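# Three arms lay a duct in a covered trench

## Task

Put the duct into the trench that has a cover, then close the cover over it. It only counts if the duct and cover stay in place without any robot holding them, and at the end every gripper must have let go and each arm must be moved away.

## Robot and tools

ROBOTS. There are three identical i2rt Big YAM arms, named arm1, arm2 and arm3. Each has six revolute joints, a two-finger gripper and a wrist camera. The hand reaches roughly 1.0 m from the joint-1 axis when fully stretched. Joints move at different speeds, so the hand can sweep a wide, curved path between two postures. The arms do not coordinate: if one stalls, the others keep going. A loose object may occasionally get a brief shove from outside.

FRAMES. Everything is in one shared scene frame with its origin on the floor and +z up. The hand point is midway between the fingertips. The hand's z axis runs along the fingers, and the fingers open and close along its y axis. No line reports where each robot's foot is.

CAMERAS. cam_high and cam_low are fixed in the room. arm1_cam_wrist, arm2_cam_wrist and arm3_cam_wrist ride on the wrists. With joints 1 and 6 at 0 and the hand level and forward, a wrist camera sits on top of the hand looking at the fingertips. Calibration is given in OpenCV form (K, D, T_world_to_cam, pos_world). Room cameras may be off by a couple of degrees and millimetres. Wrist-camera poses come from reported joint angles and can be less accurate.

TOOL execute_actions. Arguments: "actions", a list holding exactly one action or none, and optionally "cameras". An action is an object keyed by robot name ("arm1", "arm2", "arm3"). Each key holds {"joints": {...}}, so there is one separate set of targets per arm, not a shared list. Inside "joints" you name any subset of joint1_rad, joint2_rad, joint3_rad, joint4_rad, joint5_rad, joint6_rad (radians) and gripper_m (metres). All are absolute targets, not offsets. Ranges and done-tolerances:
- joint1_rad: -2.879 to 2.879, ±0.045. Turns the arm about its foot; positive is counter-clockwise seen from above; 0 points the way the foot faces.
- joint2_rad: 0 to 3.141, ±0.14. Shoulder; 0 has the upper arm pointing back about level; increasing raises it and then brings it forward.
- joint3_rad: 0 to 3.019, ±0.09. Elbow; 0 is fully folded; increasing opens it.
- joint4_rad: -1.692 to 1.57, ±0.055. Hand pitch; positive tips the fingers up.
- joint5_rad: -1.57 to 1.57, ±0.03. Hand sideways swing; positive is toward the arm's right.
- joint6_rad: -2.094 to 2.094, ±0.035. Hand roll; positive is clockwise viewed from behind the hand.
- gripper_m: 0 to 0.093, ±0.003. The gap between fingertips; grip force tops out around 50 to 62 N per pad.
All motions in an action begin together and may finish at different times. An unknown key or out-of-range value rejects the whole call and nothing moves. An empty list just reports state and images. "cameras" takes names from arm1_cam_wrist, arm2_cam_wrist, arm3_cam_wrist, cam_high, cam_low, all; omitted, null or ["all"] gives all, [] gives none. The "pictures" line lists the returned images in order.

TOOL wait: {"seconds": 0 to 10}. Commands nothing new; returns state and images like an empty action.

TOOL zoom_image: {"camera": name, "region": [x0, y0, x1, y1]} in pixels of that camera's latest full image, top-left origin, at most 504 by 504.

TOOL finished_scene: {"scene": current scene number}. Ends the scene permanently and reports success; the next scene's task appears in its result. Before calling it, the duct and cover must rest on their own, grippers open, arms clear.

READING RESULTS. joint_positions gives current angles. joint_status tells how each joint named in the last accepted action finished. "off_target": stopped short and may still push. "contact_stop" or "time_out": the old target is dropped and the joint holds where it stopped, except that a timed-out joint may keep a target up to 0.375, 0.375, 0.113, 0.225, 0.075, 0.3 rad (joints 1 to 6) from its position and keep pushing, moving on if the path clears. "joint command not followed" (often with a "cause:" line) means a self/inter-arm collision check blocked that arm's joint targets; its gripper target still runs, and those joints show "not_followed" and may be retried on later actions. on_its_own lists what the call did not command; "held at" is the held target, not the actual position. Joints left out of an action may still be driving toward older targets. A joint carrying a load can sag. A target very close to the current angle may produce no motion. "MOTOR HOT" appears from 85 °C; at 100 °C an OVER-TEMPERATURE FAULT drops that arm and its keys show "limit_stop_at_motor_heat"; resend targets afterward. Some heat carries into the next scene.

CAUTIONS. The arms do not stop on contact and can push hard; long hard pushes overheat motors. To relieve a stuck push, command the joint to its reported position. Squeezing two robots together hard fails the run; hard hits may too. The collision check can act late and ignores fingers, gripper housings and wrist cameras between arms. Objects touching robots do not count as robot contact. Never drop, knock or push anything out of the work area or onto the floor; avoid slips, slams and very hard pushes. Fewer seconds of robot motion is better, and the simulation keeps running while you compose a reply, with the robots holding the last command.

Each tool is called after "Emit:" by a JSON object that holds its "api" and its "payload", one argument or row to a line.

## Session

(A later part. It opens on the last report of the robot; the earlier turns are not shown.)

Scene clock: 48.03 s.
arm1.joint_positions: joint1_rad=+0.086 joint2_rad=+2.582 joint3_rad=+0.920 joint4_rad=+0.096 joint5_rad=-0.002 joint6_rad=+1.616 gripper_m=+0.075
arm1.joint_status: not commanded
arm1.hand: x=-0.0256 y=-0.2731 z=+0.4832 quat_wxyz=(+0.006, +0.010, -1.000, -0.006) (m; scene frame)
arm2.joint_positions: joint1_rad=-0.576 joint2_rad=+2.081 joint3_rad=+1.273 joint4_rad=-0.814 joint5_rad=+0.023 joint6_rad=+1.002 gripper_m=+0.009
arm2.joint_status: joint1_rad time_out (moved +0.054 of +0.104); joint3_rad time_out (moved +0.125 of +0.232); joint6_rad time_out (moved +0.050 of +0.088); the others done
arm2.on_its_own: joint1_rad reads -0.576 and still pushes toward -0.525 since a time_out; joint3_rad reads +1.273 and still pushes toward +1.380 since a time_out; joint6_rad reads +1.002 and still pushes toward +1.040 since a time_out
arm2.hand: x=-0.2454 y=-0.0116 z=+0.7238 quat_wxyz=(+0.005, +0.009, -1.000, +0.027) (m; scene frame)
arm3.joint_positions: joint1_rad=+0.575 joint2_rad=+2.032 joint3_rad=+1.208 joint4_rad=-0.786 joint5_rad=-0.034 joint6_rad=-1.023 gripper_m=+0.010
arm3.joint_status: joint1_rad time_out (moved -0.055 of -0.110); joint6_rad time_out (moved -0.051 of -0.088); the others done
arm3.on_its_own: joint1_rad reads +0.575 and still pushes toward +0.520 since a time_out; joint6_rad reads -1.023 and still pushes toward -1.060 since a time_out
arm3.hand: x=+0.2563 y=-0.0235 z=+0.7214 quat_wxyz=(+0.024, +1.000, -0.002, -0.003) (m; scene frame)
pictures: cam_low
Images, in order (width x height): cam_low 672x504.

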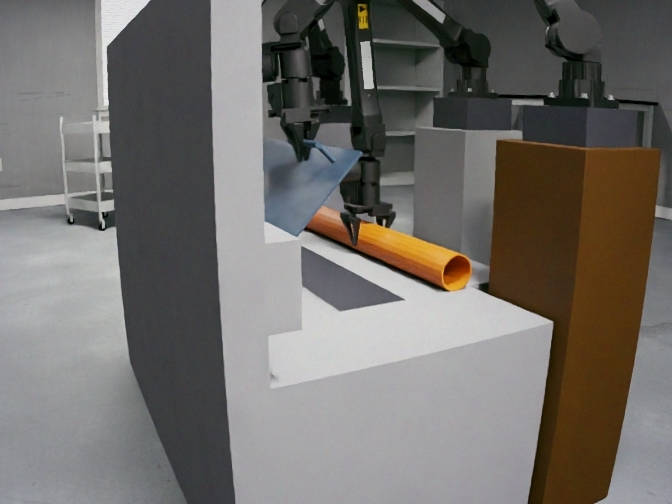

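Emit:
{"api": "execute_actions", "payload": {
  "actions": [
    {"arm1":{"joints":{"joint2_rad":2.42,"joint3_rad":0.83,"joint4_rad":0.035}},"arm2":{"joints":{"joint1_rad":-0.48,"joint2_rad":2.04,"joint3_rad":1.52,"joint4_rad":-0.90,"joint6_rad":1.075}},"arm3":{"joints":{"joint1_rad":0.475,"joint2_rad":1.98,"joint3_rad":1.44,"joint4_rad":-0.88,"joint6_rad":-1.095}}}
  ]
}}

Scene clock: 50.63 s.
arm1.joint_positions: joint1_rad=+0.086 joint2_rad=+2.451 joint3_rad=+0.836 joint4_rad=+0.034 joint5_rad=-0.002 joint6_rad=+1.616 gripper_m=+0.075
arm1.joint_status: all done
arm1.hand: x=-0.0248 y=-0.2807 z=+0.5274 quat_wxyz=(+0.006, +0.010, -1.000, +0.001) (m; scene frame)
arm2.joint_positions: joint1_rad=-0.512 joint2_rad=+2.088 joint3_rad=+1.432 joint4_rad=-0.898 joint5_rad=+0.023 joint6_rad=+1.058 gripper_m=+0.009
arm2.joint_status: all done
arm2.hand: x=-0.2466 y=+0.0559 z=+0.7648 quat_wxyz=(-0.013, +0.013, -1.000, -0.002) (m; scene frame)
arm3.joint_positions: joint1_rad=+0.516 joint2_rad=+2.041 joint3_rad=+1.369 joint4_rad=-0.867 joint5_rad=-0.028 joint6_rad=-1.076 gripper_m=+0.010
arm3.joint_status: all done
arm3.hand: x=+0.2555 y=+0.0442 z=+0.7614 quat_wxyz=(-0.008, +1.000, -0.005, -0.018) (m; scene frame)
pictures: arm1_cam_wrist, arm2_cam_wrist, arm3_cam_wrist, cam_high, cam_low
camera_calibration (this result's frames):
arm1_cam_wrist: T_world_to_cam=[[0.0198644, -0.9998, 0.00240783, -0.285376], [-0.806103, -0.0145912, 0.591595, -0.327496], [-0.591441, -0.0136927, -0.806232, 0.533658], [0, 0, 0, 1]] pos_world=[0.0573006, -0.28279, 0.624684]
arm2_cam_wrist: T_world_to_cam=[[0.0232645, -0.999724, 0.00332211, 0.0593812], [-0.828508, -0.0174203, 0.559706, -0.622923], [-0.559494, -0.0157737, -0.828685, 0.616511], [0, 0, 0, 1]] pos_world=[-0.172544, 0.058238, 0.85935]
arm3_cam_wrist: T_world_to_cam=[[0.0119567, 0.999585, 0.0262041, -0.073906], [0.831119, -0.0245054, 0.555555, -0.630457], [0.555967, 0.0151362, -0.831067, 0.61595], [0, 0, 0, 1]] pos_world=[0.18242, 0.0491026, 0.864086]
Images, in order (width x height): arm1_cam_wrist 504x504, arm2_cam_wrist 504x504, arm3_cam_wrist 504x504, cam_high 672x504, cam_low 672x504.

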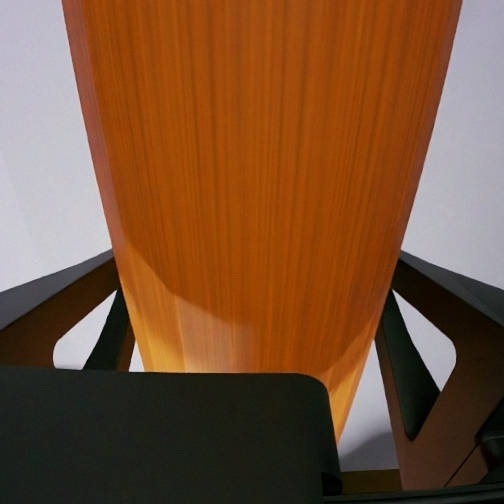

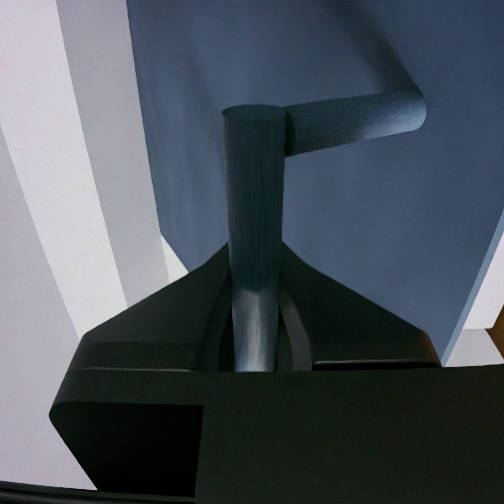

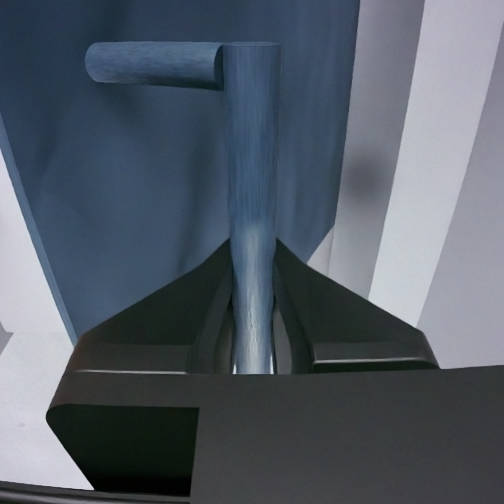

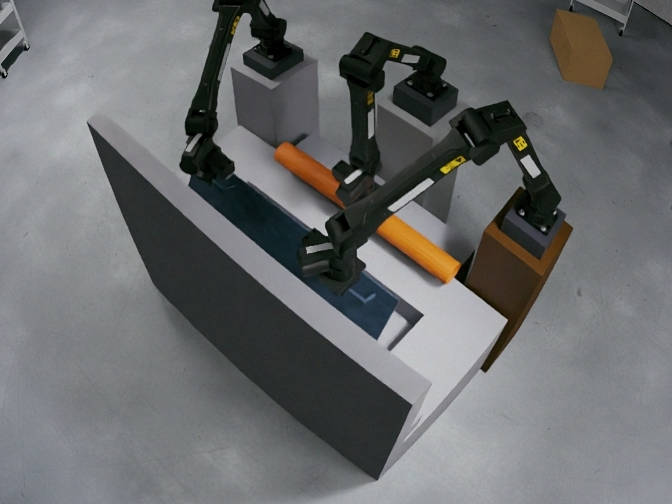

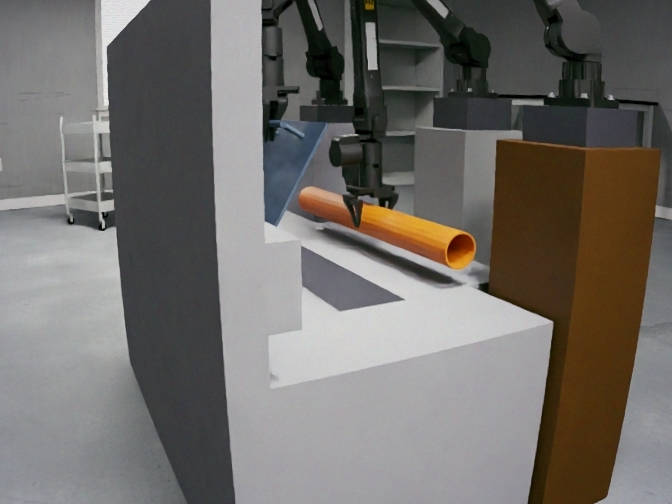

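Emit:
{"api": "execute_actions", "payload": {
  "actions": [
    {"arm1":{"joints":{"joint1_rad":0.022,"joint2_rad":2.42,"joint3_rad":1.12,"joint4_rad":-0.22,"joint6_rad":1.55}},"arm2":{"joints":{"joint1_rad":-0.445,"joint2_rad":2.10,"joint3_rad":1.65,"joint4_rad":-0.99,"joint6_rad":1.115}},"arm3":{"joints":{"joint1_rad":0.44,"joint2_rad":2.04,"joint3_rad":1.57,"joint4_rad":-0.97,"joint6_rad":-1.135}}}
  ],
  "cameras": []
}}

Emit:
{"api": "execute_actions", "payload": {
  "actions": [
    {"arm1":{"joints":{"joint2_rad":2.53,"joint3_rad":1.40,"joint4_rad":-0.41}}}
  ]
}}

Scene clock: 54.07 s.
arm1.joint_positions: joint1_rad=+0.017 joint2_rad=+2.451 joint3_rad=+1.113 joint4_rad=-0.214 joint5_rad=+0.000 joint6_rad=+1.560 gripper_m=+0.075
arm1.joint_status: all done
arm1.hand: x=-0.0007 y=-0.1681 z=+0.5382 quat_wxyz=(+0.005, +0.004, -1.000, -0.013) (m; scene frame)
arm2.joint_positions: joint1_rad=-0.507 joint2_rad=+2.130 joint3_rad=+1.511 joint4_rad=-1.014 joint5_rad=+0.036 joint6_rad=+1.071 gripper_m=+0.009
arm2.joint_status: joint1_rad time_out (moved +0.005 of +0.067); joint3_rad time_out (moved +0.078 of +0.218); joint6_rad time_out (moved +0.014 of +0.057); the others done
arm2.on_its_own: joint1_rad reads -0.507 and still pushes toward -0.445 since a time_out; joint3_rad reads +1.511 and still pushes toward +1.623 since a time_out; joint6_rad reads +1.071 and still pushes toward +1.115 since a time_out
arm2.hand: x=-0.2468 y=+0.0570 z=+0.7662 quat_wxyz=(+0.000, +0.009, -0.999, +0.036) (m; scene frame)
arm3.joint_positions: joint1_rad=+0.511 joint2_rad=+2.084 joint3_rad=+1.449 joint4_rad=-0.985 joint5_rad=-0.037 joint6_rad=-1.090 gripper_m=+0.010
arm3.joint_status: joint1_rad time_out (moved -0.005 of -0.076); joint3_rad time_out (moved +0.080 of +0.201); joint6_rad time_out (moved -0.014 of -0.059); the others done
arm3.on_its_own: joint1_rad reads +0.511 and still pushes toward +0.440 since a time_out; joint3_rad reads +1.449 and still pushes toward +1.561 since a time_out; joint6_rad reads -1.090 and still pushes toward -1.135 since a time_out
arm3.hand: x=+0.2557 y=+0.0462 z=+0.7630 quat_wxyz=(+0.030, +1.000, -0.001, -0.004) (m; scene frame)
pictures: none
No camera images: the call's "cameras" was empty. Leave "cameras" out to get every camera's image.

not run: a stop came earlier in this reply.

Emit:
{"api": "execute_actions", "payload": {
  "actions": [
    {"arm1":{"joints":{"joint2_rad":2.50,"joint3_rad":1.27,"joint4_rad":-0.16}},"arm2":{"joints":{"joint1_rad":-0.485,"joint2_rad":2.06,"joint3_rad":1.52,"joint4_rad":-0.94,"joint6_rad":1.075}},"arm3":{"joints":{"joint1_rad":0.485,"joint2_rad":2.01,"joint3_rad":1.45,"joint4_rad":-0.91,"joint6_rad":-1.095}}}
  ]
}}

Scene clock: 57.53 s.
arm1.joint_positions: joint1_rad=+0.017 joint2_rad=+2.521 joint3_rad=+1.258 joint4_rad=-0.167 joint5_rad=+0.000 joint6_rad=+1.560 gripper_m=+0.075
arm1.joint_status: all done
arm1.hand: x=-0.0006 y=-0.0982 z=+0.5246 quat_wxyz=(+0.004, +0.003, -0.997, -0.074) (m; scene frame)
arm2.joint_positions: joint1_rad=-0.507 joint2_rad=+2.124 joint3_rad=+1.497 joint4_rad=-0.995 joint5_rad=+0.036 joint6_rad=+1.067 gripper_m=+0.009
arm2.joint_status: joint4_rad time_out (moved +0.019 of +0.074); the others done
arm2.on_its_own: joint4_rad reads -0.995 and still pushes toward -0.940 since a time_out
arm2.hand: x=-0.2472 y=+0.0561 z=+0.7647 quat_wxyz=(-0.002, +0.011, -0.999, +0.031) (m; scene frame)
arm3.joint_positions: joint1_rad=+0.513 joint2_rad=+2.072 joint3_rad=+1.422 joint4_rad=-0.946 joint5_rad=-0.033 joint6_rad=-1.083 gripper_m=+0.010
arm3.joint_status: all done
arm3.hand: x=+0.2558 y=+0.0452 z=+0.7609 quat_wxyz=(+0.018, +1.000, -0.004, -0.007) (m; scene frame)
pictures: arm1_cam_wrist, arm2_cam_wrist, arm3_cam_wrist, cam_high, cam_low
camera_calibration (this result's frames):
arm1_cam_wrist: T_world_to_cam=[[0.00591388, -0.989013, -0.147707, -0.0236384], [-0.807561, -0.0918375, 0.58259, -0.306513], [-0.589754, 0.115837, -0.799232, 0.557215], [0, 0, 0, 1]] pos_world=[0.0812313, -0.116074, 0.620424]
arm2_cam_wrist: T_world_to_cam=[[0.0198858, -0.997342, 0.0701027, 0.00762146], [-0.816759, 0.0242346, 0.576469, -0.635582], [-0.576636, -0.0687206, -0.814106, 0.603698], [0, 0, 0, 1]] pos_world=[-0.171155, 0.0644907, 0.857333]
arm3_cam_wrist: T_world_to_cam=[[0.00869685, 0.999627, -0.0258846, -0.0344941], [0.819062, 0.00772838, 0.573653, -0.642558], [0.573639, -0.0261901, -0.818689, 0.603226], [0, 0, 0, 1]] pos_world=[0.180561, 0.0552457, 0.861567]
Images, in order (width x height): arm1_cam_wrist 504x504, arm2_cam_wrist 504x504, arm3_cam_wrist 504x504, cam_high 672x504, cam_low 672x504.

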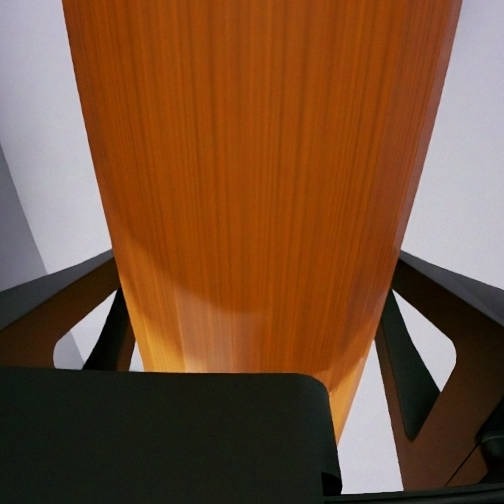

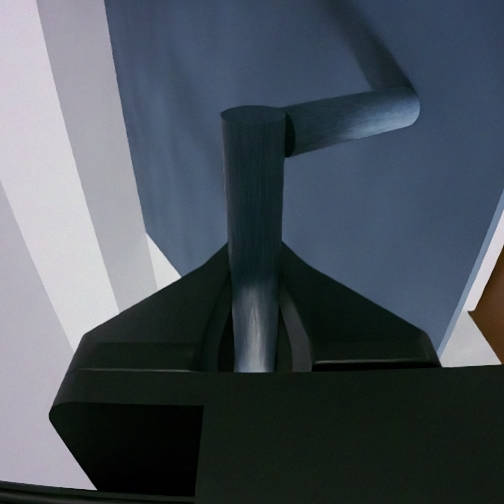

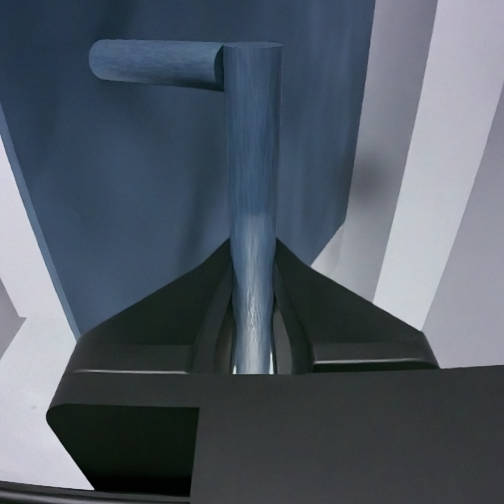

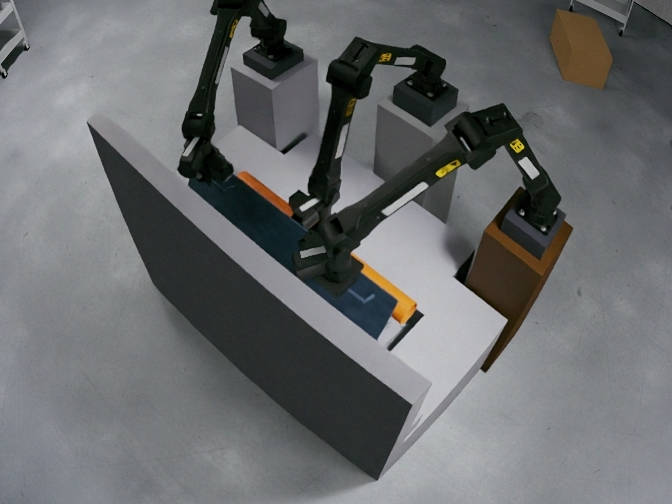

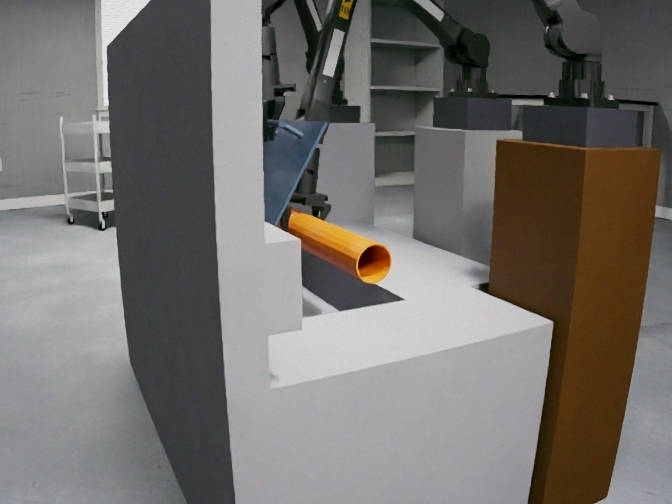

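Emit:
{"api": "execute_actions", "payload": {
  "actions": [
    {"arm1":{"joints":{"joint2_rad":2.655,"joint3_rad":1.425,"joint4_rad":-0.241}}}
  ],
  "cameras": ["cam_low","arm1_cam_wrist"]
}}

Emit:
{"api": "execute_actions", "payload": {
  "actions": [
    {"arm1":{"joints":{"joint2_rad":2.78,"joint3_rad":1.517,"joint4_rad":-0.205}}}
  ],
  "cameras": ["cam_low","arm1_cam_wrist","cam_high"]
}}

Scene clock: 61.00 s.
arm1.joint_positions: joint1_rad=+0.017 joint2_rad=+2.682 joint3_rad=+1.408 joint4_rad=-0.238 joint5_rad=+0.000 joint6_rad=+1.559 gripper_m=+0.075
arm1.joint_status: all done
arm1.hand: x=-0.0011 y=-0.0995 z=+0.4639 quat_wxyz=(+0.005, +0.004, -0.999, -0.034) (m; scene frame)
arm2.joint_positions: joint1_rad=-0.507 joint2_rad=+2.124 joint3_rad=+1.497 joint4_rad=-0.995 joint5_rad=+0.036 joint6_rad=+1.067 gripper_m=+0.009
arm2.joint_status: not commanded
arm2.on_its_own: joint4_rad reads -0.995 and still pushes toward -0.940 since a time_out
arm2.hand: x=-0.2472 y=+0.0561 z=+0.7647 quat_wxyz=(-0.002, +0.011, -0.999, +0.031) (m; scene frame)
arm3.joint_positions: joint1_rad=+0.513 joint2_rad=+2.072 joint3_rad=+1.422 joint4_rad=-0.946 joint5_rad=-0.033 joint6_rad=-1.083 gripper_m=+0.010
arm3.joint_status: not commanded
arm3.hand: x=+0.2558 y=+0.0452 z=+0.7609 quat_wxyz=(+0.018, +1.000, -0.004, -0.007) (m; scene frame)
pictures: arm1_cam_wrist, cam_low
camera_calibration (this result's frames):
arm1_cam_wrist: T_world_to_cam=[[0.00702307, -0.997757, -0.0665755, -0.0723455], [-0.807333, -0.0449426, 0.588382, -0.269752], [-0.590054, 0.0496164, -0.805838, 0.50499], [0, 0, 0, 1]] pos_world=[0.080699, -0.109362, 0.560841]
Images, in order (width x height): arm1_cam_wrist 504x504, cam_low 672x504.

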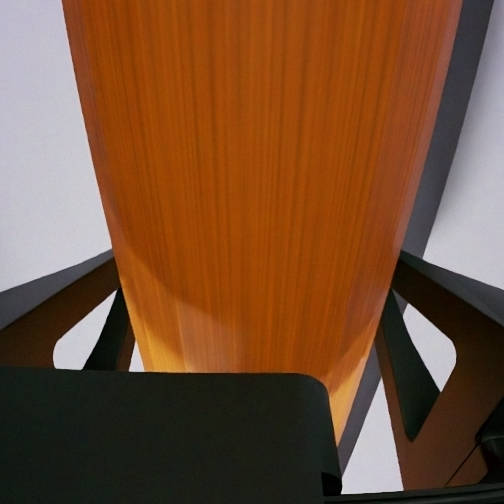

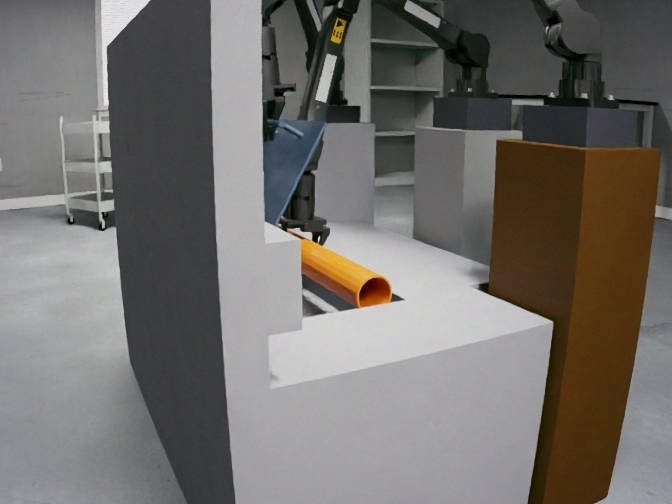

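Scene clock: 62.03 s.
arm1.joint_positions: joint1_rad=+0.017 joint2_rad=+2.802 joint3_rad=+1.506 joint4_rad=-0.208 joint5_rad=+0.000 joint6_rad=+1.559 gripper_m=+0.075
arm1.joint_status: all done
arm1.hand: x=-0.0016 y=-0.0947 z=+0.4166 quat_wxyz=(+0.004, +0.004, -0.999, -0.038) (m; scene frame)
arm2.joint_positions: joint1_rad=-0.507 joint2_rad=+2.124 joint3_rad=+1.497 joint4_rad=-0.995 joint5_rad=+0.036 joint6_rad=+1.067 gripper_m=+0.009
arm2.joint_status: not commanded
arm2.on_its_own: joint4_rad reads -0.995 and still pushes toward -0.940 since a time_out
arm2.hand: x=-0.2472 y=+0.0561 z=+0.7647 quat_wxyz=(-0.002, +0.011, -0.999, +0.031) (m; scene frame)
arm3.joint_positions: joint1_rad=+0.513 joint2_rad=+2.072 joint3_rad=+1.422 joint4_rad=-0.946 joint5_rad=-0.033 joint6_rad=-1.083 gripper_m=+0.010
arm3.joint_status: not commanded
arm3.hand: x=+0.2558 y=+0.0452 z=+0.7609 quat_wxyz=(+0.018, +1.000, -0.004, -0.007) (m; scene frame)
pictures: arm1_cam_wrist, cam_high, cam_low
camera_calibration (this result's frames):
arm1_cam_wrist: T_world_to_cam=[[0.00694341, -0.997135, -0.0753264, -0.0670365], [-0.807356, -0.0500365, 0.587939, -0.242384], [-0.590024, 0.0567329, -0.80539, 0.466922], [0, 0, 0, 1]] pos_world=[0.0802702, -0.105462, 0.513512]
Images, in order (width x height): arm1_cam_wrist 504x504, cam_high 672x504, cam_low 672x504.

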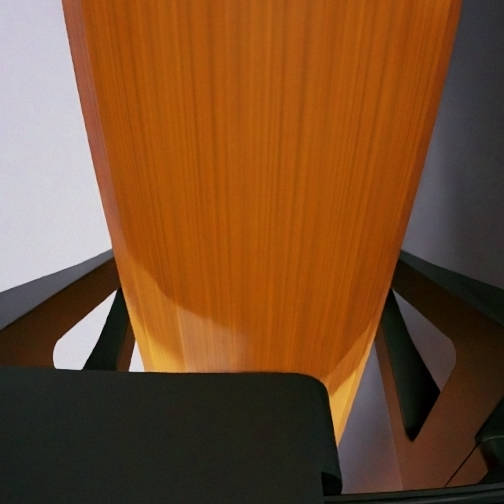

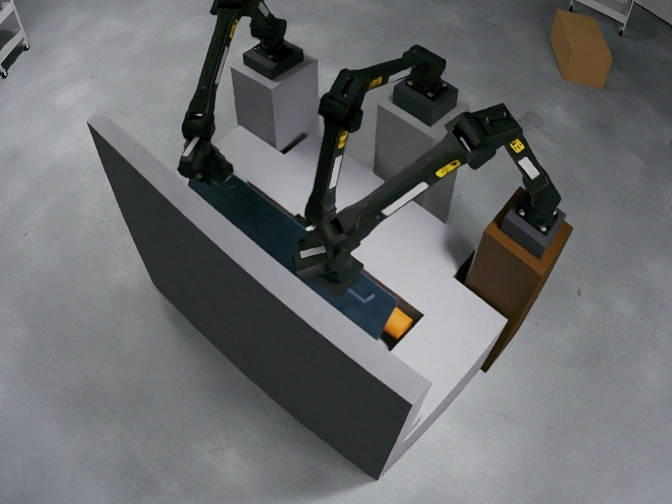

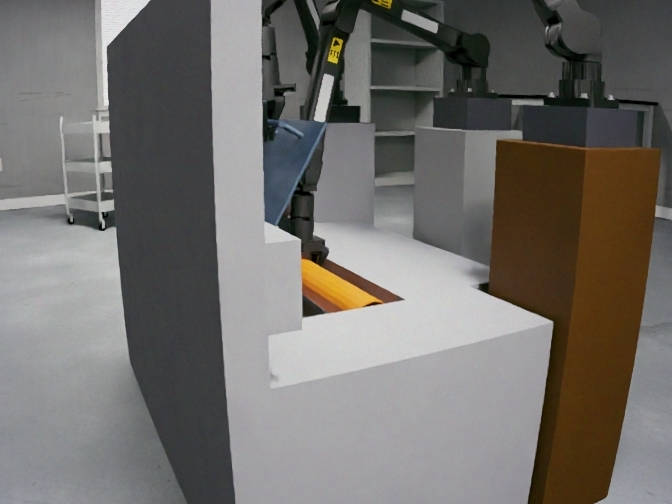

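Emit:
{"api": "execute_actions", "payload": {
  "actions": [
    {"arm1":{"joints":{"joint2_rad":2.86,"joint3_rad":1.61,"joint4_rad":-0.19}}}
  ],
  "cameras": ["cam_low","arm1_cam_wrist"]
}}

Emit:
{"api": "execute_actions", "payload": {
  "actions": [
    {"arm1":{"joints":{"joint2_rad":2.90,"joint3_rad":1.645}}}
  ],
  "cameras": ["cam_low","arm1_cam_wrist"]
}}

Scene clock: 64.27 s.
arm1.joint_positions: joint1_rad=+0.017 joint2_rad=+2.873 joint3_rad=+1.591 joint4_rad=-0.198 joint5_rad=+0.000 joint6_rad=+1.559 gripper_m=+0.075
arm1.joint_status: all done
arm1.hand: x=-0.0017 y=-0.0805 z=+0.3915 quat_wxyz=(+0.004, +0.004, -0.999, -0.050) (m; scene frame)
arm2.joint_positions: joint1_rad=-0.507 joint2_rad=+2.124 joint3_rad=+1.497 joint4_rad=-0.995 joint5_rad=+0.036 joint6_rad=+1.067 gripper_m=+0.009
arm2.joint_status: not commanded
arm2.on_its_own: joint4_rad reads -0.995 and still pushes toward -0.940 since a time_out
arm2.hand: x=-0.2472 y=+0.0561 z=+0.7647 quat_wxyz=(-0.002, +0.011, -0.999, +0.031) (m; scene frame)
arm3.joint_positions: joint1_rad=+0.513 joint2_rad=+2.072 joint3_rad=+1.422 joint4_rad=-0.946 joint5_rad=-0.033 joint6_rad=-1.083 gripper_m=+0.010
arm3.joint_status: not commanded
arm3.hand: x=+0.2558 y=+0.0452 z=+0.7609 quat_wxyz=(+0.018, +1.000, -0.004, -0.007) (m; scene frame)
pictures: arm1_cam_wrist, cam_low
camera_calibration (this result's frames):
arm1_cam_wrist: T_world_to_cam=[[0.00673377, -0.995114, -0.0985056, -0.0454715], [-0.807418, -0.0635258, 0.58655, -0.227608], [-0.589941, 0.0755855, -0.803901, 0.44673], [0, 0, 0, 1]] pos_world=[0.0800763, -0.0934746, 0.488151]
Images, in order (width x height): arm1_cam_wrist 504x504, cam_low 672x504.

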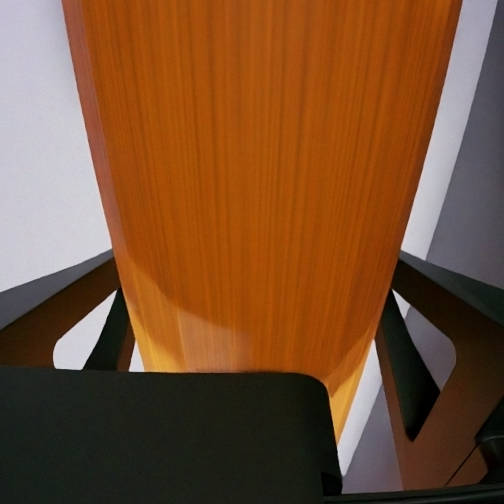

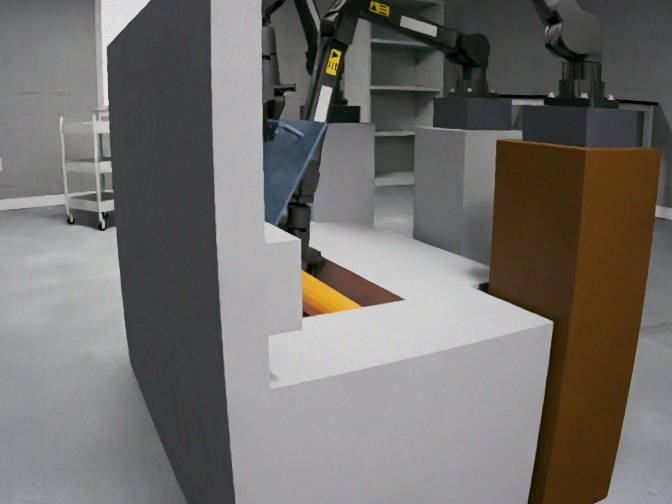

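Scene clock: 64.97 s.
arm1.joint_positions: joint1_rad=+0.017 joint2_rad=+2.904 joint3_rad=+1.624 joint4_rad=-0.198 joint5_rad=+0.000 joint6_rad=+1.559 gripper_m=+0.075
arm1.joint_status: all done
arm1.hand: x=-0.0019 y=-0.0783 z=+0.3797 quat_wxyz=(+0.004, +0.004, -0.999, -0.050) (m; scene frame)
arm2.joint_positions: joint1_rad=-0.507 joint2_rad=+2.124 joint3_rad=+1.497 joint4_rad=-0.995 joint5_rad=+0.036 joint6_rad=+1.067 gripper_m=+0.009
arm2.joint_status: not commanded
arm2.on_its_own: joint4_rad reads -0.995 and still pushes toward -0.940 since a time_out
arm2.hand: x=-0.2472 y=+0.0561 z=+0.7647 quat_wxyz=(-0.002, +0.011, -0.999, +0.031) (m; scene frame)
arm3.joint_positions: joint1_rad=+0.513 joint2_rad=+2.072 joint3_rad=+1.422 joint4_rad=-0.946 joint5_rad=-0.033 joint6_rad=-1.083 gripper_m=+0.010
arm3.joint_status: not commanded
arm3.hand: x=+0.2558 y=+0.0452 z=+0.7609 quat_wxyz=(+0.018, +1.000, -0.004, -0.007) (m; scene frame)
pictures: arm1_cam_wrist, cam_low
camera_calibration (this result's frames):
arm1_cam_wrist: T_world_to_cam=[[0.00709815, -0.994921, -0.100406, -0.0437341], [-0.807421, -0.0649384, 0.586391, -0.220636], [-0.589933, 0.076908, -0.803781, 0.437014], [0, 0, 0, 1]] pos_world=[0.0799734, -0.0914496, 0.476251]
Images, in order (width x height): arm1_cam_wrist 504x504, cam_low 672x504.

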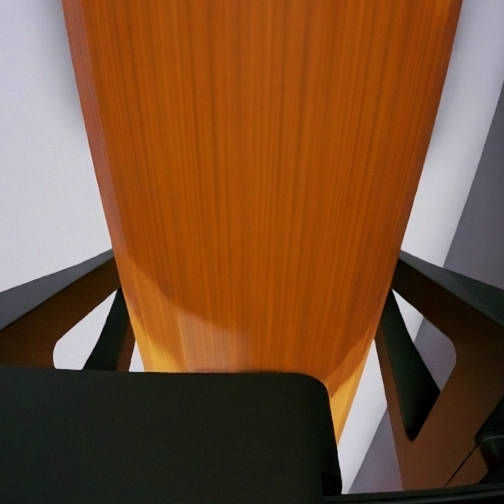

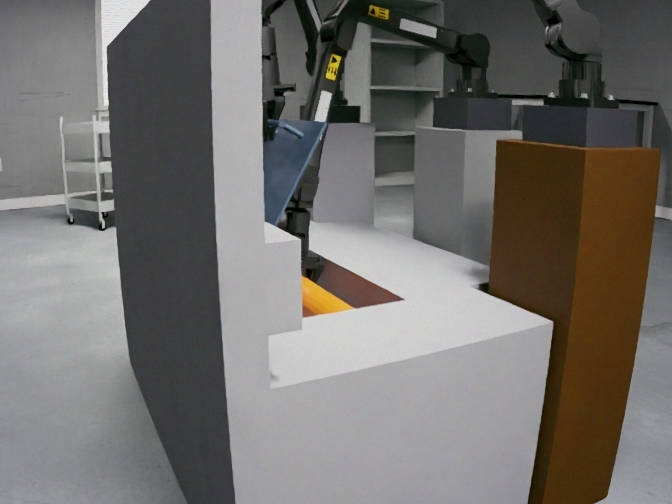

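Emit:
{"api": "execute_actions", "payload": {
  "actions": [
    {"arm1":{"joints":{"joint2_rad":2.96,"joint3_rad":1.70}}}
  ],
  "cameras": ["cam_low","arm1_cam_wrist"]
}}

Scene clock: 66.30 s.
arm1.joint_positions: joint1_rad=+0.017 joint2_rad=+2.912 joint3_rad=+1.652 joint4_rad=-0.212 joint5_rad=+0.000 joint6_rad=+1.559 gripper_m=+0.075
arm1.joint_status: all done
arm1.hand: x=-0.0018 y=-0.0694 z=+0.3792 quat_wxyz=(+0.004, +0.004, -0.999, -0.054) (m; scene frame)
arm2.joint_positions: joint1_rad=-0.507 joint2_rad=+2.124 joint3_rad=+1.497 joint4_rad=-0.995 joint5_rad=+0.036 joint6_rad=+1.067 gripper_m=+0.009
arm2.joint_status: not commanded
arm2.on_its_own: joint4_rad reads -0.995 and still pushes toward -0.940 since a time_out
arm2.hand: x=-0.2472 y=+0.0561 z=+0.7647 quat_wxyz=(-0.002, +0.011, -0.999, +0.031) (m; scene frame)
arm3.joint_positions: joint1_rad=+0.513 joint2_rad=+2.072 joint3_rad=+1.422 joint4_rad=-0.946 joint5_rad=-0.033 joint6_rad=-1.083 gripper_m=+0.010
arm3.joint_status: not commanded
arm3.hand: x=+0.2558 y=+0.0452 z=+0.7609 quat_wxyz=(+0.018, +1.000, -0.004, -0.007) (m; scene frame)
pictures: arm1_cam_wrist, cam_low
camera_calibration (this result's frames):
arm1_cam_wrist: T_world_to_cam=[[0.00704362, -0.99429, -0.106477, -0.0325824], [-0.807438, -0.0684699, 0.585966, -0.219842], [-0.58991, 0.081846, -0.80331, 0.436129], [0, 0, 0, 1]] pos_world=[0.0799983, -0.0831444, 0.475697]
Images, in order (width x height): arm1_cam_wrist 504x504, cam_low 672x504.

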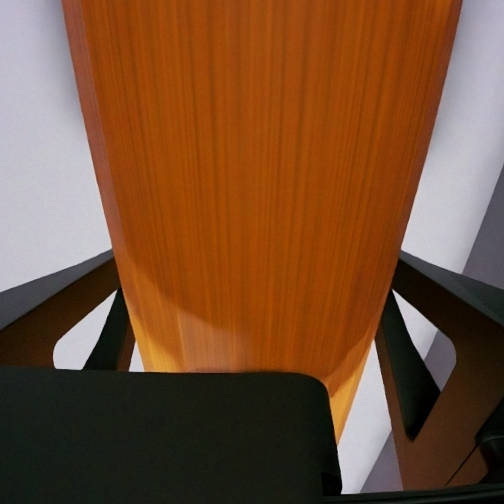

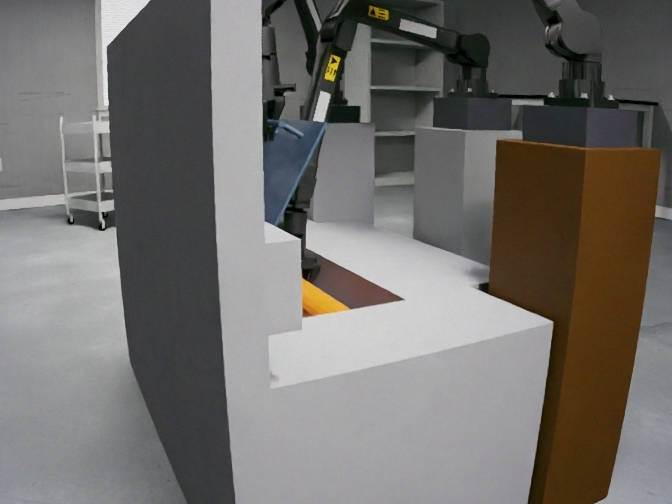

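The duct is on the floor of the trench. Releasing and withdrawing.

Emit:
{"api": "execute_actions", "payload": {
  "actions": [
    {"arm1":{"joints":{"joint2_rad":2.91,"joint3_rad":1.65,"gripper_m":0.093}}}
  ],
  "cameras": []
}}

Emit:
{"api": "execute_actions", "payload": {
  "actions": [
    {"arm1":{"joints":{"joint2_rad":2.79,"joint3_rad":1.535}}}
  ],
  "cameras": []
}}

Emit:
{"api": "execute_actions", "payload": {
  "actions": [
    {"arm1":{"joints":{"joint2_rad":2.6,"joint3_rad":1.34}}}
  ],
  "cameras": ["arm1_cam_wrist"]
}}

Emit:
{"api": "execute_actions", "payload": {
  "actions": [
    {"arm1":{"joints":{"joint2_rad":2.35,"joint3_rad":0.95}}}
  ],
  "cameras": []
}}

Emit:
{"api": "execute_actions", "payload": {
  "actions": [
    {"arm1":{"joints":{"joint2_rad":2.0,"joint3_rad":0.6}},"arm2":{"joints":{"joint1_rad":-0.576,"joint2_rad":2.04,"joint3_rad":1.29,"joint4_rad":-0.78,"joint6_rad":1.0}},"arm3":{"joints":{"joint1_rad":0.576,"joint2_rad":1.99,"joint3_rad":1.22,"joint4_rad":-0.76,"joint6_rad":-1.02}}}
  ]
}}

Scene clock: 68.73 s.
arm1.joint_positions: joint1_rad=+0.017 joint2_rad=+2.912 joint3_rad=+1.650 joint4_rad=-0.201 joint5_rad=+0.000 joint6_rad=+1.559 gripper_m=+0.093
arm1.joint_status: all done
arm1.hand: x=-0.0018 y=-0.0680 z=+0.3792 quat_wxyz=(+0.004, +0.004, -0.998, -0.058) (m; scene frame)
arm2.joint_positions: joint1_rad=-0.507 joint2_rad=+2.124 joint3_rad=+1.497 joint4_rad=-0.995 joint5_rad=+0.036 joint6_rad=+1.067 gripper_m=+0.009
arm2.joint_status: not commanded
arm2.on_its_own: joint4_rad reads -0.995 and still pushes toward -0.940 since a time_out
arm2.hand: x=-0.2472 y=+0.0561 z=+0.7647 quat_wxyz=(-0.002, +0.011, -0.999, +0.031) (m; scene frame)
arm3.joint_positions: joint1_rad=+0.513 joint2_rad=+2.072 joint3_rad=+1.422 joint4_rad=-0.946 joint5_rad=-0.033 joint6_rad=-1.083 gripper_m=+0.010
arm3.joint_status: not commanded
arm3.hand: x=+0.2558 y=+0.0452 z=+0.7609 quat_wxyz=(+0.018, +1.000, -0.004, -0.007) (m; scene frame)
pictures: none
No camera images: the call's "cameras" was empty. Leave "cameras" out to get every camera's image.

Scene clock: 69.57 s.
arm1.joint_positions: joint1_rad=+0.017 joint2_rad=+2.791 joint3_rad=+1.534 joint4_rad=-0.192 joint5_rad=+0.000 joint6_rad=+1.560 gripper_m=+0.093
arm1.joint_status: all done
arm1.hand: x=-0.0013 y=-0.0683 z=+0.4262 quat_wxyz=(+0.004, +0.003, -0.998, -0.065) (m; scene frame)
arm2.joint_positions: joint1_rad=-0.507 joint2_rad=+2.124 joint3_rad=+1.497 joint4_rad=-0.995 joint5_rad=+0.036 joint6_rad=+1.067 gripper_m=+0.009
arm2.joint_status: not commanded
arm2.on_its_own: joint4_rad reads -0.995 and still pushes toward -0.940 since a time_out
arm2.hand: x=-0.2472 y=+0.0561 z=+0.7647 quat_wxyz=(-0.002, +0.011, -0.999, +0.031) (m; scene frame)
arm3.joint_positions: joint1_rad=+0.513 joint2_rad=+2.072 joint3_rad=+1.422 joint4_rad=-0.946 joint5_rad=-0.033 joint6_rad=-1.083 gripper_m=+0.010
arm3.joint_status: not commanded
arm3.hand: x=+0.2558 y=+0.0452 z=+0.7609 quat_wxyz=(+0.018, +1.000, -0.004, -0.007) (m; scene frame)
pictures: none
No camera images: the call's "cameras" was empty. Leave "cameras" out to get every camera's image.

Scene clock: 70.63 s.
arm1.joint_positions: joint1_rad=+0.017 joint2_rad=+2.590 joint3_rad=+1.342 joint4_rad=-0.192 joint5_rad=+0.000 joint6_rad=+1.559 gripper_m=+0.093
arm1.joint_status: all done
arm1.hand: x=-0.0007 y=-0.0842 z=+0.5018 quat_wxyz=(+0.004, +0.004, -0.998, -0.069) (m; scene frame)
arm2.joint_positions: joint1_rad=-0.507 joint2_rad=+2.124 joint3_rad=+1.497 joint4_rad=-0.995 joint5_rad=+0.036 joint6_rad=+1.067 gripper_m=+0.009
arm2.joint_status: not commanded
arm2.on_its_own: joint4_rad reads -0.995 and still pushes toward -0.940 since a time_out
arm2.hand: x=-0.2472 y=+0.0561 z=+0.7647 quat_wxyz=(-0.002, +0.011, -0.999, +0.031) (m; scene frame)
arm3.joint_positions: joint1_rad=+0.513 joint2_rad=+2.072 joint3_rad=+1.422 joint4_rad=-0.946 joint5_rad=-0.033 joint6_rad=-1.083 gripper_m=+0.010
arm3.joint_status: not commanded
arm3.hand: x=+0.2558 y=+0.0452 z=+0.7609 quat_wxyz=(+0.018, +1.000, -0.004, -0.007) (m; scene frame)
pictures: arm1_cam_wrist
camera_calibration (this result's frames):
arm1_cam_wrist: T_world_to_cam=[[0.00638195, -0.990427, -0.13789, -0.0182064], [-0.807755, -0.0863932, 0.583154, -0.29188], [-0.589484, 0.10766, -0.800574, 0.537344], [0, 0, 0, 1]] pos_world=[0.0811039, -0.101099, 0.597884]
Images, in order (width x height): arm1_cam_wrist 504x504.

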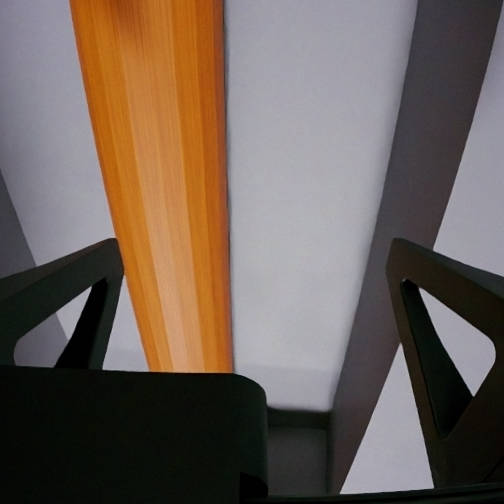

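Scene clock: 71.73 s.
arm1.joint_positions: joint1_rad=+0.017 joint2_rad=+2.333 joint3_rad=+0.946 joint4_rad=-0.192 joint5_rad=+0.000 joint6_rad=+1.559 gripper_m=+0.093
arm1.joint_status: all done
arm1.hand: x=-0.0005 y=-0.2176 z=+0.5719 quat_wxyz=(+0.005, +0.004, -1.000, +0.000) (m; scene frame)
arm2.joint_positions: joint1_rad=-0.507 joint2_rad=+2.124 joint3_rad=+1.497 joint4_rad=-0.995 joint5_rad=+0.036 joint6_rad=+1.067 gripper_m=+0.009
arm2.joint_status: not commanded
arm2.on_its_own: joint4_rad reads -0.995 and still pushes toward -0.940 since a time_out
arm2.hand: x=-0.2472 y=+0.0561 z=+0.7647 quat_wxyz=(-0.002, +0.011, -0.999, +0.031) (m; scene frame)
arm3.joint_positions: joint1_rad=+0.513 joint2_rad=+2.072 joint3_rad=+1.422 joint4_rad=-0.946 joint5_rad=-0.033 joint6_rad=-1.083 gripper_m=+0.010
arm3.joint_status: not commanded
arm3.hand: x=+0.2558 y=+0.0452 z=+0.7609 quat_wxyz=(+0.018, +1.000, -0.004, -0.007) (m; scene frame)
pictures: none
No camera images: the call's "cameras" was empty. Leave "cameras" out to get every camera's image.

Scene clock: 72.80 s.
arm1.joint_positions: joint1_rad=+0.017 joint2_rad=+1.995 joint3_rad=+0.603 joint4_rad=-0.192 joint5_rad=+0.000 joint6_rad=+1.559 gripper_m=+0.093
arm1.joint_status: all done
arm1.hand: x=+0.0000 y=-0.3145 z=+0.6609 quat_wxyz=(+0.005, +0.004, -1.000, +0.003) (m; scene frame)
arm2.joint_positions: joint1_rad=-0.586 joint2_rad=+2.080 joint3_rad=+1.259 joint4_rad=-0.808 joint5_rad=+0.010 joint6_rad=+0.990 gripper_m=+0.009
arm2.joint_status: all done
arm2.hand: x=-0.2457 y=-0.0181 z=+0.7207 quat_wxyz=(+0.013, +0.010, -1.000, +0.027) (m; scene frame)
arm3.joint_positions: joint1_rad=+0.591 joint2_rad=+2.025 joint3_rad=+1.186 joint4_rad=-0.766 joint5_rad=-0.009 joint6_rad=-1.007 gripper_m=+0.010
arm3.joint_status: all done
arm3.hand: x=+0.2567 y=-0.0302 z=+0.7186 quat_wxyz=(+0.016, +1.000, -0.003, +0.007) (m; scene frame)
pictures: arm1_cam_wrist, arm2_cam_wrist, arm3_cam_wrist, cam_high, cam_low
camera_calibration (this result's frames):
arm1_cam_wrist: T_world_to_cam=[[0.00807436, -0.99995, 0.00584875, -0.322336], [-0.807385, -0.00306841, 0.590017, -0.38237], [-0.58997, -0.0094862, -0.80737, 0.657559], [0, 0, 0, 1]] pos_world=[0.0818231, -0.317256, 0.758384]
arm2_cam_wrist: T_world_to_cam=[[0.0187576, -0.99796, 0.0610204, -0.0570802], [-0.799102, 0.0217163, 0.600803, -0.620439], [-0.600903, -0.0600311, -0.797065, 0.545526], [0, 0, 0, 1]] pos_world=[-0.166915, -0.0107415, 0.811065]
arm3_cam_wrist: T_world_to_cam=[[0.00675602, 0.999733, -0.0220751, 0.037559], [0.802257, 0.00775925, 0.596929, -0.630765], [0.596941, -0.0217427, -0.80199, 0.548291], [0, 0, 0, 1]] pos_world=[0.178484, -0.0207334, 0.817075]
Images, in order (width x height): arm1_cam_wrist 504x504, arm2_cam_wrist 504x504, arm3_cam_wrist 504x504, cam_high 672x504, cam_low 672x504.

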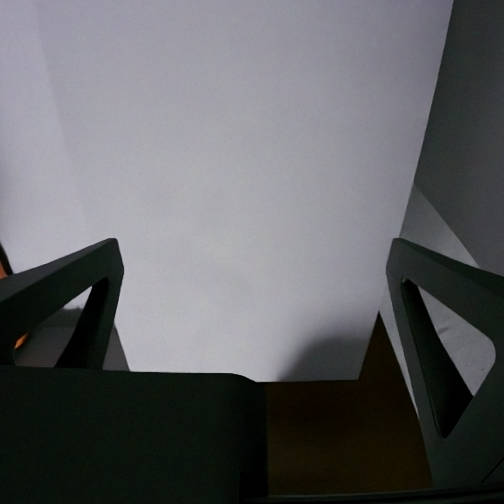

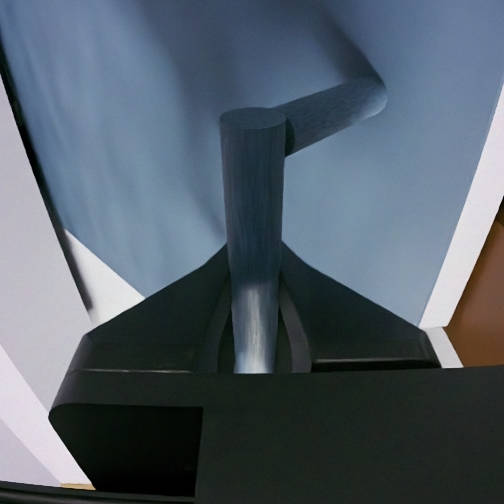

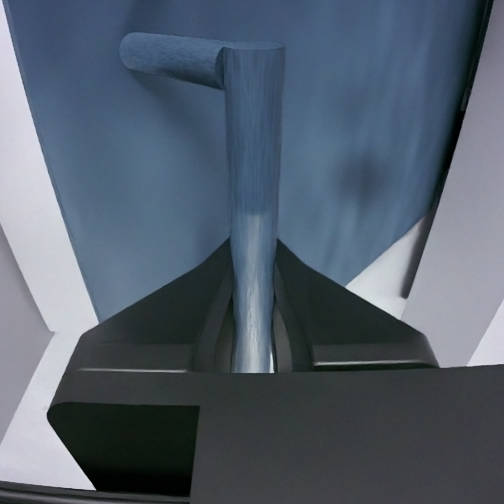

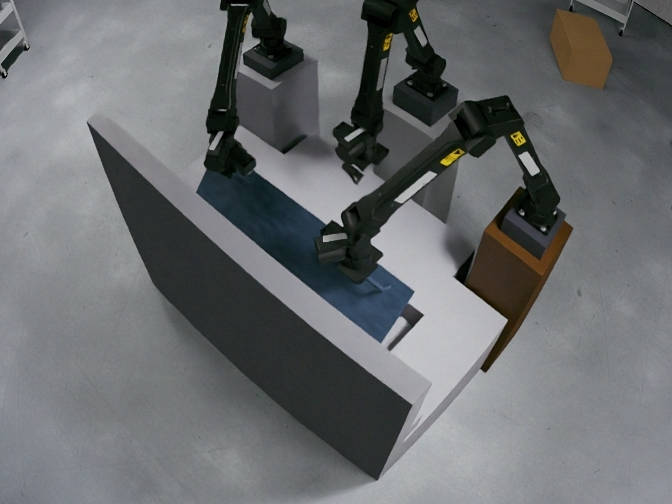

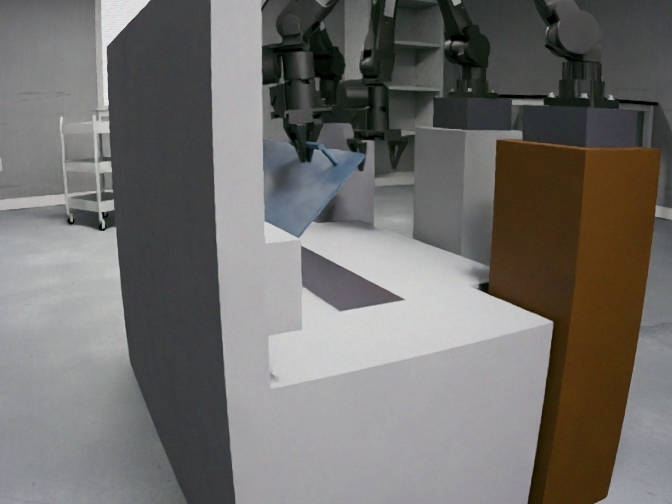

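Emit:
{"api": "execute_actions", "payload": {
  "actions": [
    {"arm1":{"joints":{"joint2_rad":1.5,"joint4_rad":-0.7}},"arm2":{"joints":{"joint1_rad":-0.68,"joint2_rad":2.11,"joint3_rad":1.03,"joint4_rad":-0.45,"joint6_rad":0.895}},"arm3":{"joints":{"joint1_rad":0.683,"joint2_rad":2.06,"joint3_rad":0.96,"joint4_rad":-0.42,"joint6_rad":-0.912}}}
  ],
  "cameras": []
}}

Emit:
{"api": "execute_actions", "payload": {
  "actions": [
    {"arm1":{"joints":{"joint2_rad":0.9}},"arm2":{"joints":{"joint1_rad":-0.751,"joint2_rad":2.33,"joint3_rad":1.0,"joint4_rad":-0.228,"joint6_rad":0.825}},"arm3":{"joints":{"joint1_rad":0.755,"joint2_rad":2.29,"joint3_rad":0.926,"joint4_rad":-0.192,"joint6_rad":-0.84}}}
  ],
  "cameras": []
}}

Emit:
{"api": "execute_actions", "payload": {
  "actions": [
    {"arm2":{"joints":{"joint1_rad":-0.775,"joint2_rad":2.47,"joint3_rad":1.04,"joint4_rad":-0.11,"joint6_rad":0.805}},"arm3":{"joints":{"joint1_rad":0.78,"joint2_rad":2.435,"joint3_rad":0.968,"joint4_rad":-0.08,"joint6_rad":-0.815}}}
  ],
  "cameras": []
}}

Emit:
{"api": "execute_actions", "payload": {
  "actions": [
    {"arm2":{"joints":{"joint2_rad":2.55,"joint3_rad":1.055,"joint4_rad":-0.065}},"arm3":{"joints":{"joint2_rad":2.52,"joint3_rad":0.982,"joint4_rad":-0.035}}}
  ],
  "cameras": ["cam_low"]
}}

Scene clock: 76.30 s.
arm1.joint_positions: joint1_rad=+0.017 joint2_rad=+1.498 joint3_rad=+0.601 joint4_rad=-0.690 joint5_rad=+0.000 joint6_rad=+1.559 gripper_m=+0.093
arm1.joint_status: all done
arm1.hand: x=+0.0013 y=-0.3237 z=+0.8037 quat_wxyz=(+0.005, +0.004, -1.000, +0.004) (m; scene frame)
arm2.joint_positions: joint1_rad=-0.690 joint2_rad=+2.160 joint3_rad=+1.027 joint4_rad=-0.459 joint5_rad=+0.006 joint6_rad=+0.884 gripper_m=+0.009
arm2.joint_status: all done
arm2.hand: x=-0.2439 y=-0.1001 z=+0.6336 quat_wxyz=(+0.005, +0.010, -1.000, +0.009) (m; scene frame)
arm3.joint_positions: joint1_rad=+0.694 joint2_rad=+2.108 joint3_rad=+0.951 joint4_rad=-0.421 joint5_rad=-0.003 joint6_rad=-0.902 gripper_m=+0.010
arm3.joint_status: all done
arm3.hand: x=+0.2584 y=-0.1139 z=+0.6332 quat_wxyz=(+0.003, +1.000, -0.003, +0.002) (m; scene frame)
pictures: none
No camera images: the call's "cameras" was empty. Leave "cameras" out to get every camera's image.

Scene clock: 77.53 s.
arm1.joint_positions: joint1_rad=+0.017 joint2_rad=+0.899 joint3_rad=+0.601 joint4_rad=-0.691 joint5_rad=+0.000 joint6_rad=+1.559 gripper_m=+0.093
arm1.joint_status: all done
arm1.hand: x=+0.0032 y=-0.2819 z=+0.9868 quat_wxyz=(+0.002, +0.003, -0.957, -0.291) (m; scene frame)
arm2.joint_positions: joint1_rad=-0.756 joint2_rad=+2.368 joint3_rad=+1.001 joint4_rad=-0.219 joint5_rad=+0.005 joint6_rad=+0.818 gripper_m=+0.009
arm2.joint_status: all done
arm2.hand: x=-0.2429 y=-0.1428 z=+0.5442 quat_wxyz=(+0.005, +0.010, -1.000, +0.007) (m; scene frame)
arm3.joint_positions: joint1_rad=+0.762 joint2_rad=+2.326 joint3_rad=+0.923 joint4_rad=-0.181 joint5_rad=-0.001 joint6_rad=-0.834 gripper_m=+0.010
arm3.joint_status: all done
arm3.hand: x=+0.2599 y=-0.1578 z=+0.5448 quat_wxyz=(+0.004, +1.000, -0.003, +0.005) (m; scene frame)
pictures: none
No camera images: the call's "cameras" was empty. Leave "cameras" out to get every camera's image.

Scene clock: 78.47 s.
arm1.joint_positions: joint1_rad=+0.017 joint2_rad=+0.899 joint3_rad=+0.601 joint4_rad=-0.691 joint5_rad=+0.000 joint6_rad=+1.559 gripper_m=+0.093
arm1.joint_status: not commanded
arm1.hand: x=+0.0032 y=-0.2819 z=+0.9868 quat_wxyz=(+0.002, +0.003, -0.957, -0.291) (m; scene frame)
arm2.joint_positions: joint1_rad=-0.776 joint2_rad=+2.501 joint3_rad=+1.038 joint4_rad=-0.109 joint5_rad=+0.004 joint6_rad=+0.798 gripper_m=+0.009
arm2.joint_status: all done
arm2.hand: x=-0.2422 y=-0.1535 z=+0.4943 quat_wxyz=(+0.000, +0.011, -1.000, +0.001) (m; scene frame)
arm3.joint_positions: joint1_rad=+0.783 joint2_rad=+2.465 joint3_rad=+0.961 joint4_rad=-0.077 joint5_rad=+0.000 joint6_rad=-0.811 gripper_m=+0.010
arm3.joint_status: all done
arm3.hand: x=+0.2599 y=-0.1693 z=+0.4952 quat_wxyz=(+0.003, +1.000, -0.004, +0.005) (m; scene frame)
pictures: none
No camera images: the call's "cameras" was empty. Leave "cameras" out to get every camera's image.

Scene clock: 79.10 s.
arm1.joint_positions: joint1_rad=+0.017 joint2_rad=+0.899 joint3_rad=+0.601 joint4_rad=-0.691 joint5_rad=+0.000 joint6_rad=+1.559 gripper_m=+0.093
arm1.joint_status: not commanded
arm1.hand: x=+0.0032 y=-0.2819 z=+0.9868 quat_wxyz=(+0.002, +0.003, -0.957, -0.291) (m; scene frame)
arm2.joint_positions: joint1_rad=-0.777 joint2_rad=+2.536 joint3_rad=+1.048 joint4_rad=-0.074 joint5_rad=+0.007 joint6_rad=+0.797 gripper_m=+0.009
arm2.joint_status: all done
arm2.hand: x=-0.2425 y=-0.1551 z=+0.4810 quat_wxyz=(-0.004, +0.011, -1.000, -0.001) (m; scene frame)
arm3.joint_positions: joint1_rad=+0.784 joint2_rad=+2.502 joint3_rad=+0.971 joint4_rad=-0.041 joint5_rad=-0.003 joint6_rad=-0.810 gripper_m=+0.010
arm3.joint_status: all done
arm3.hand: x=+0.2603 y=-0.1711 z=+0.4820 quat_wxyz=(+0.000, +1.000, -0.004, +0.001) (m; scene frame)
pictures: cam_low
Images, in order (width x height): cam_low 672x504.

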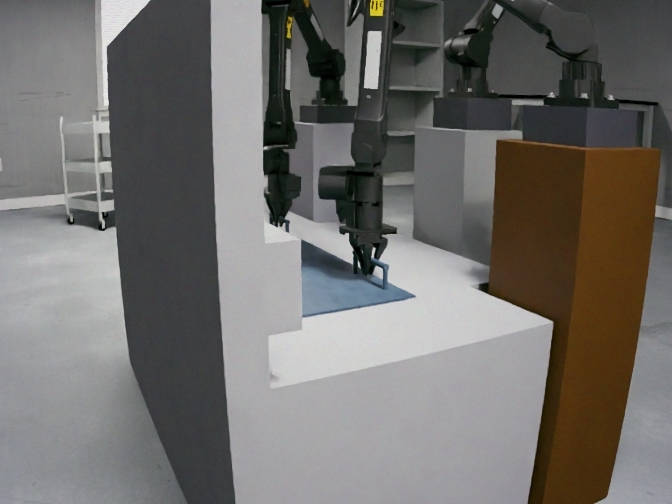

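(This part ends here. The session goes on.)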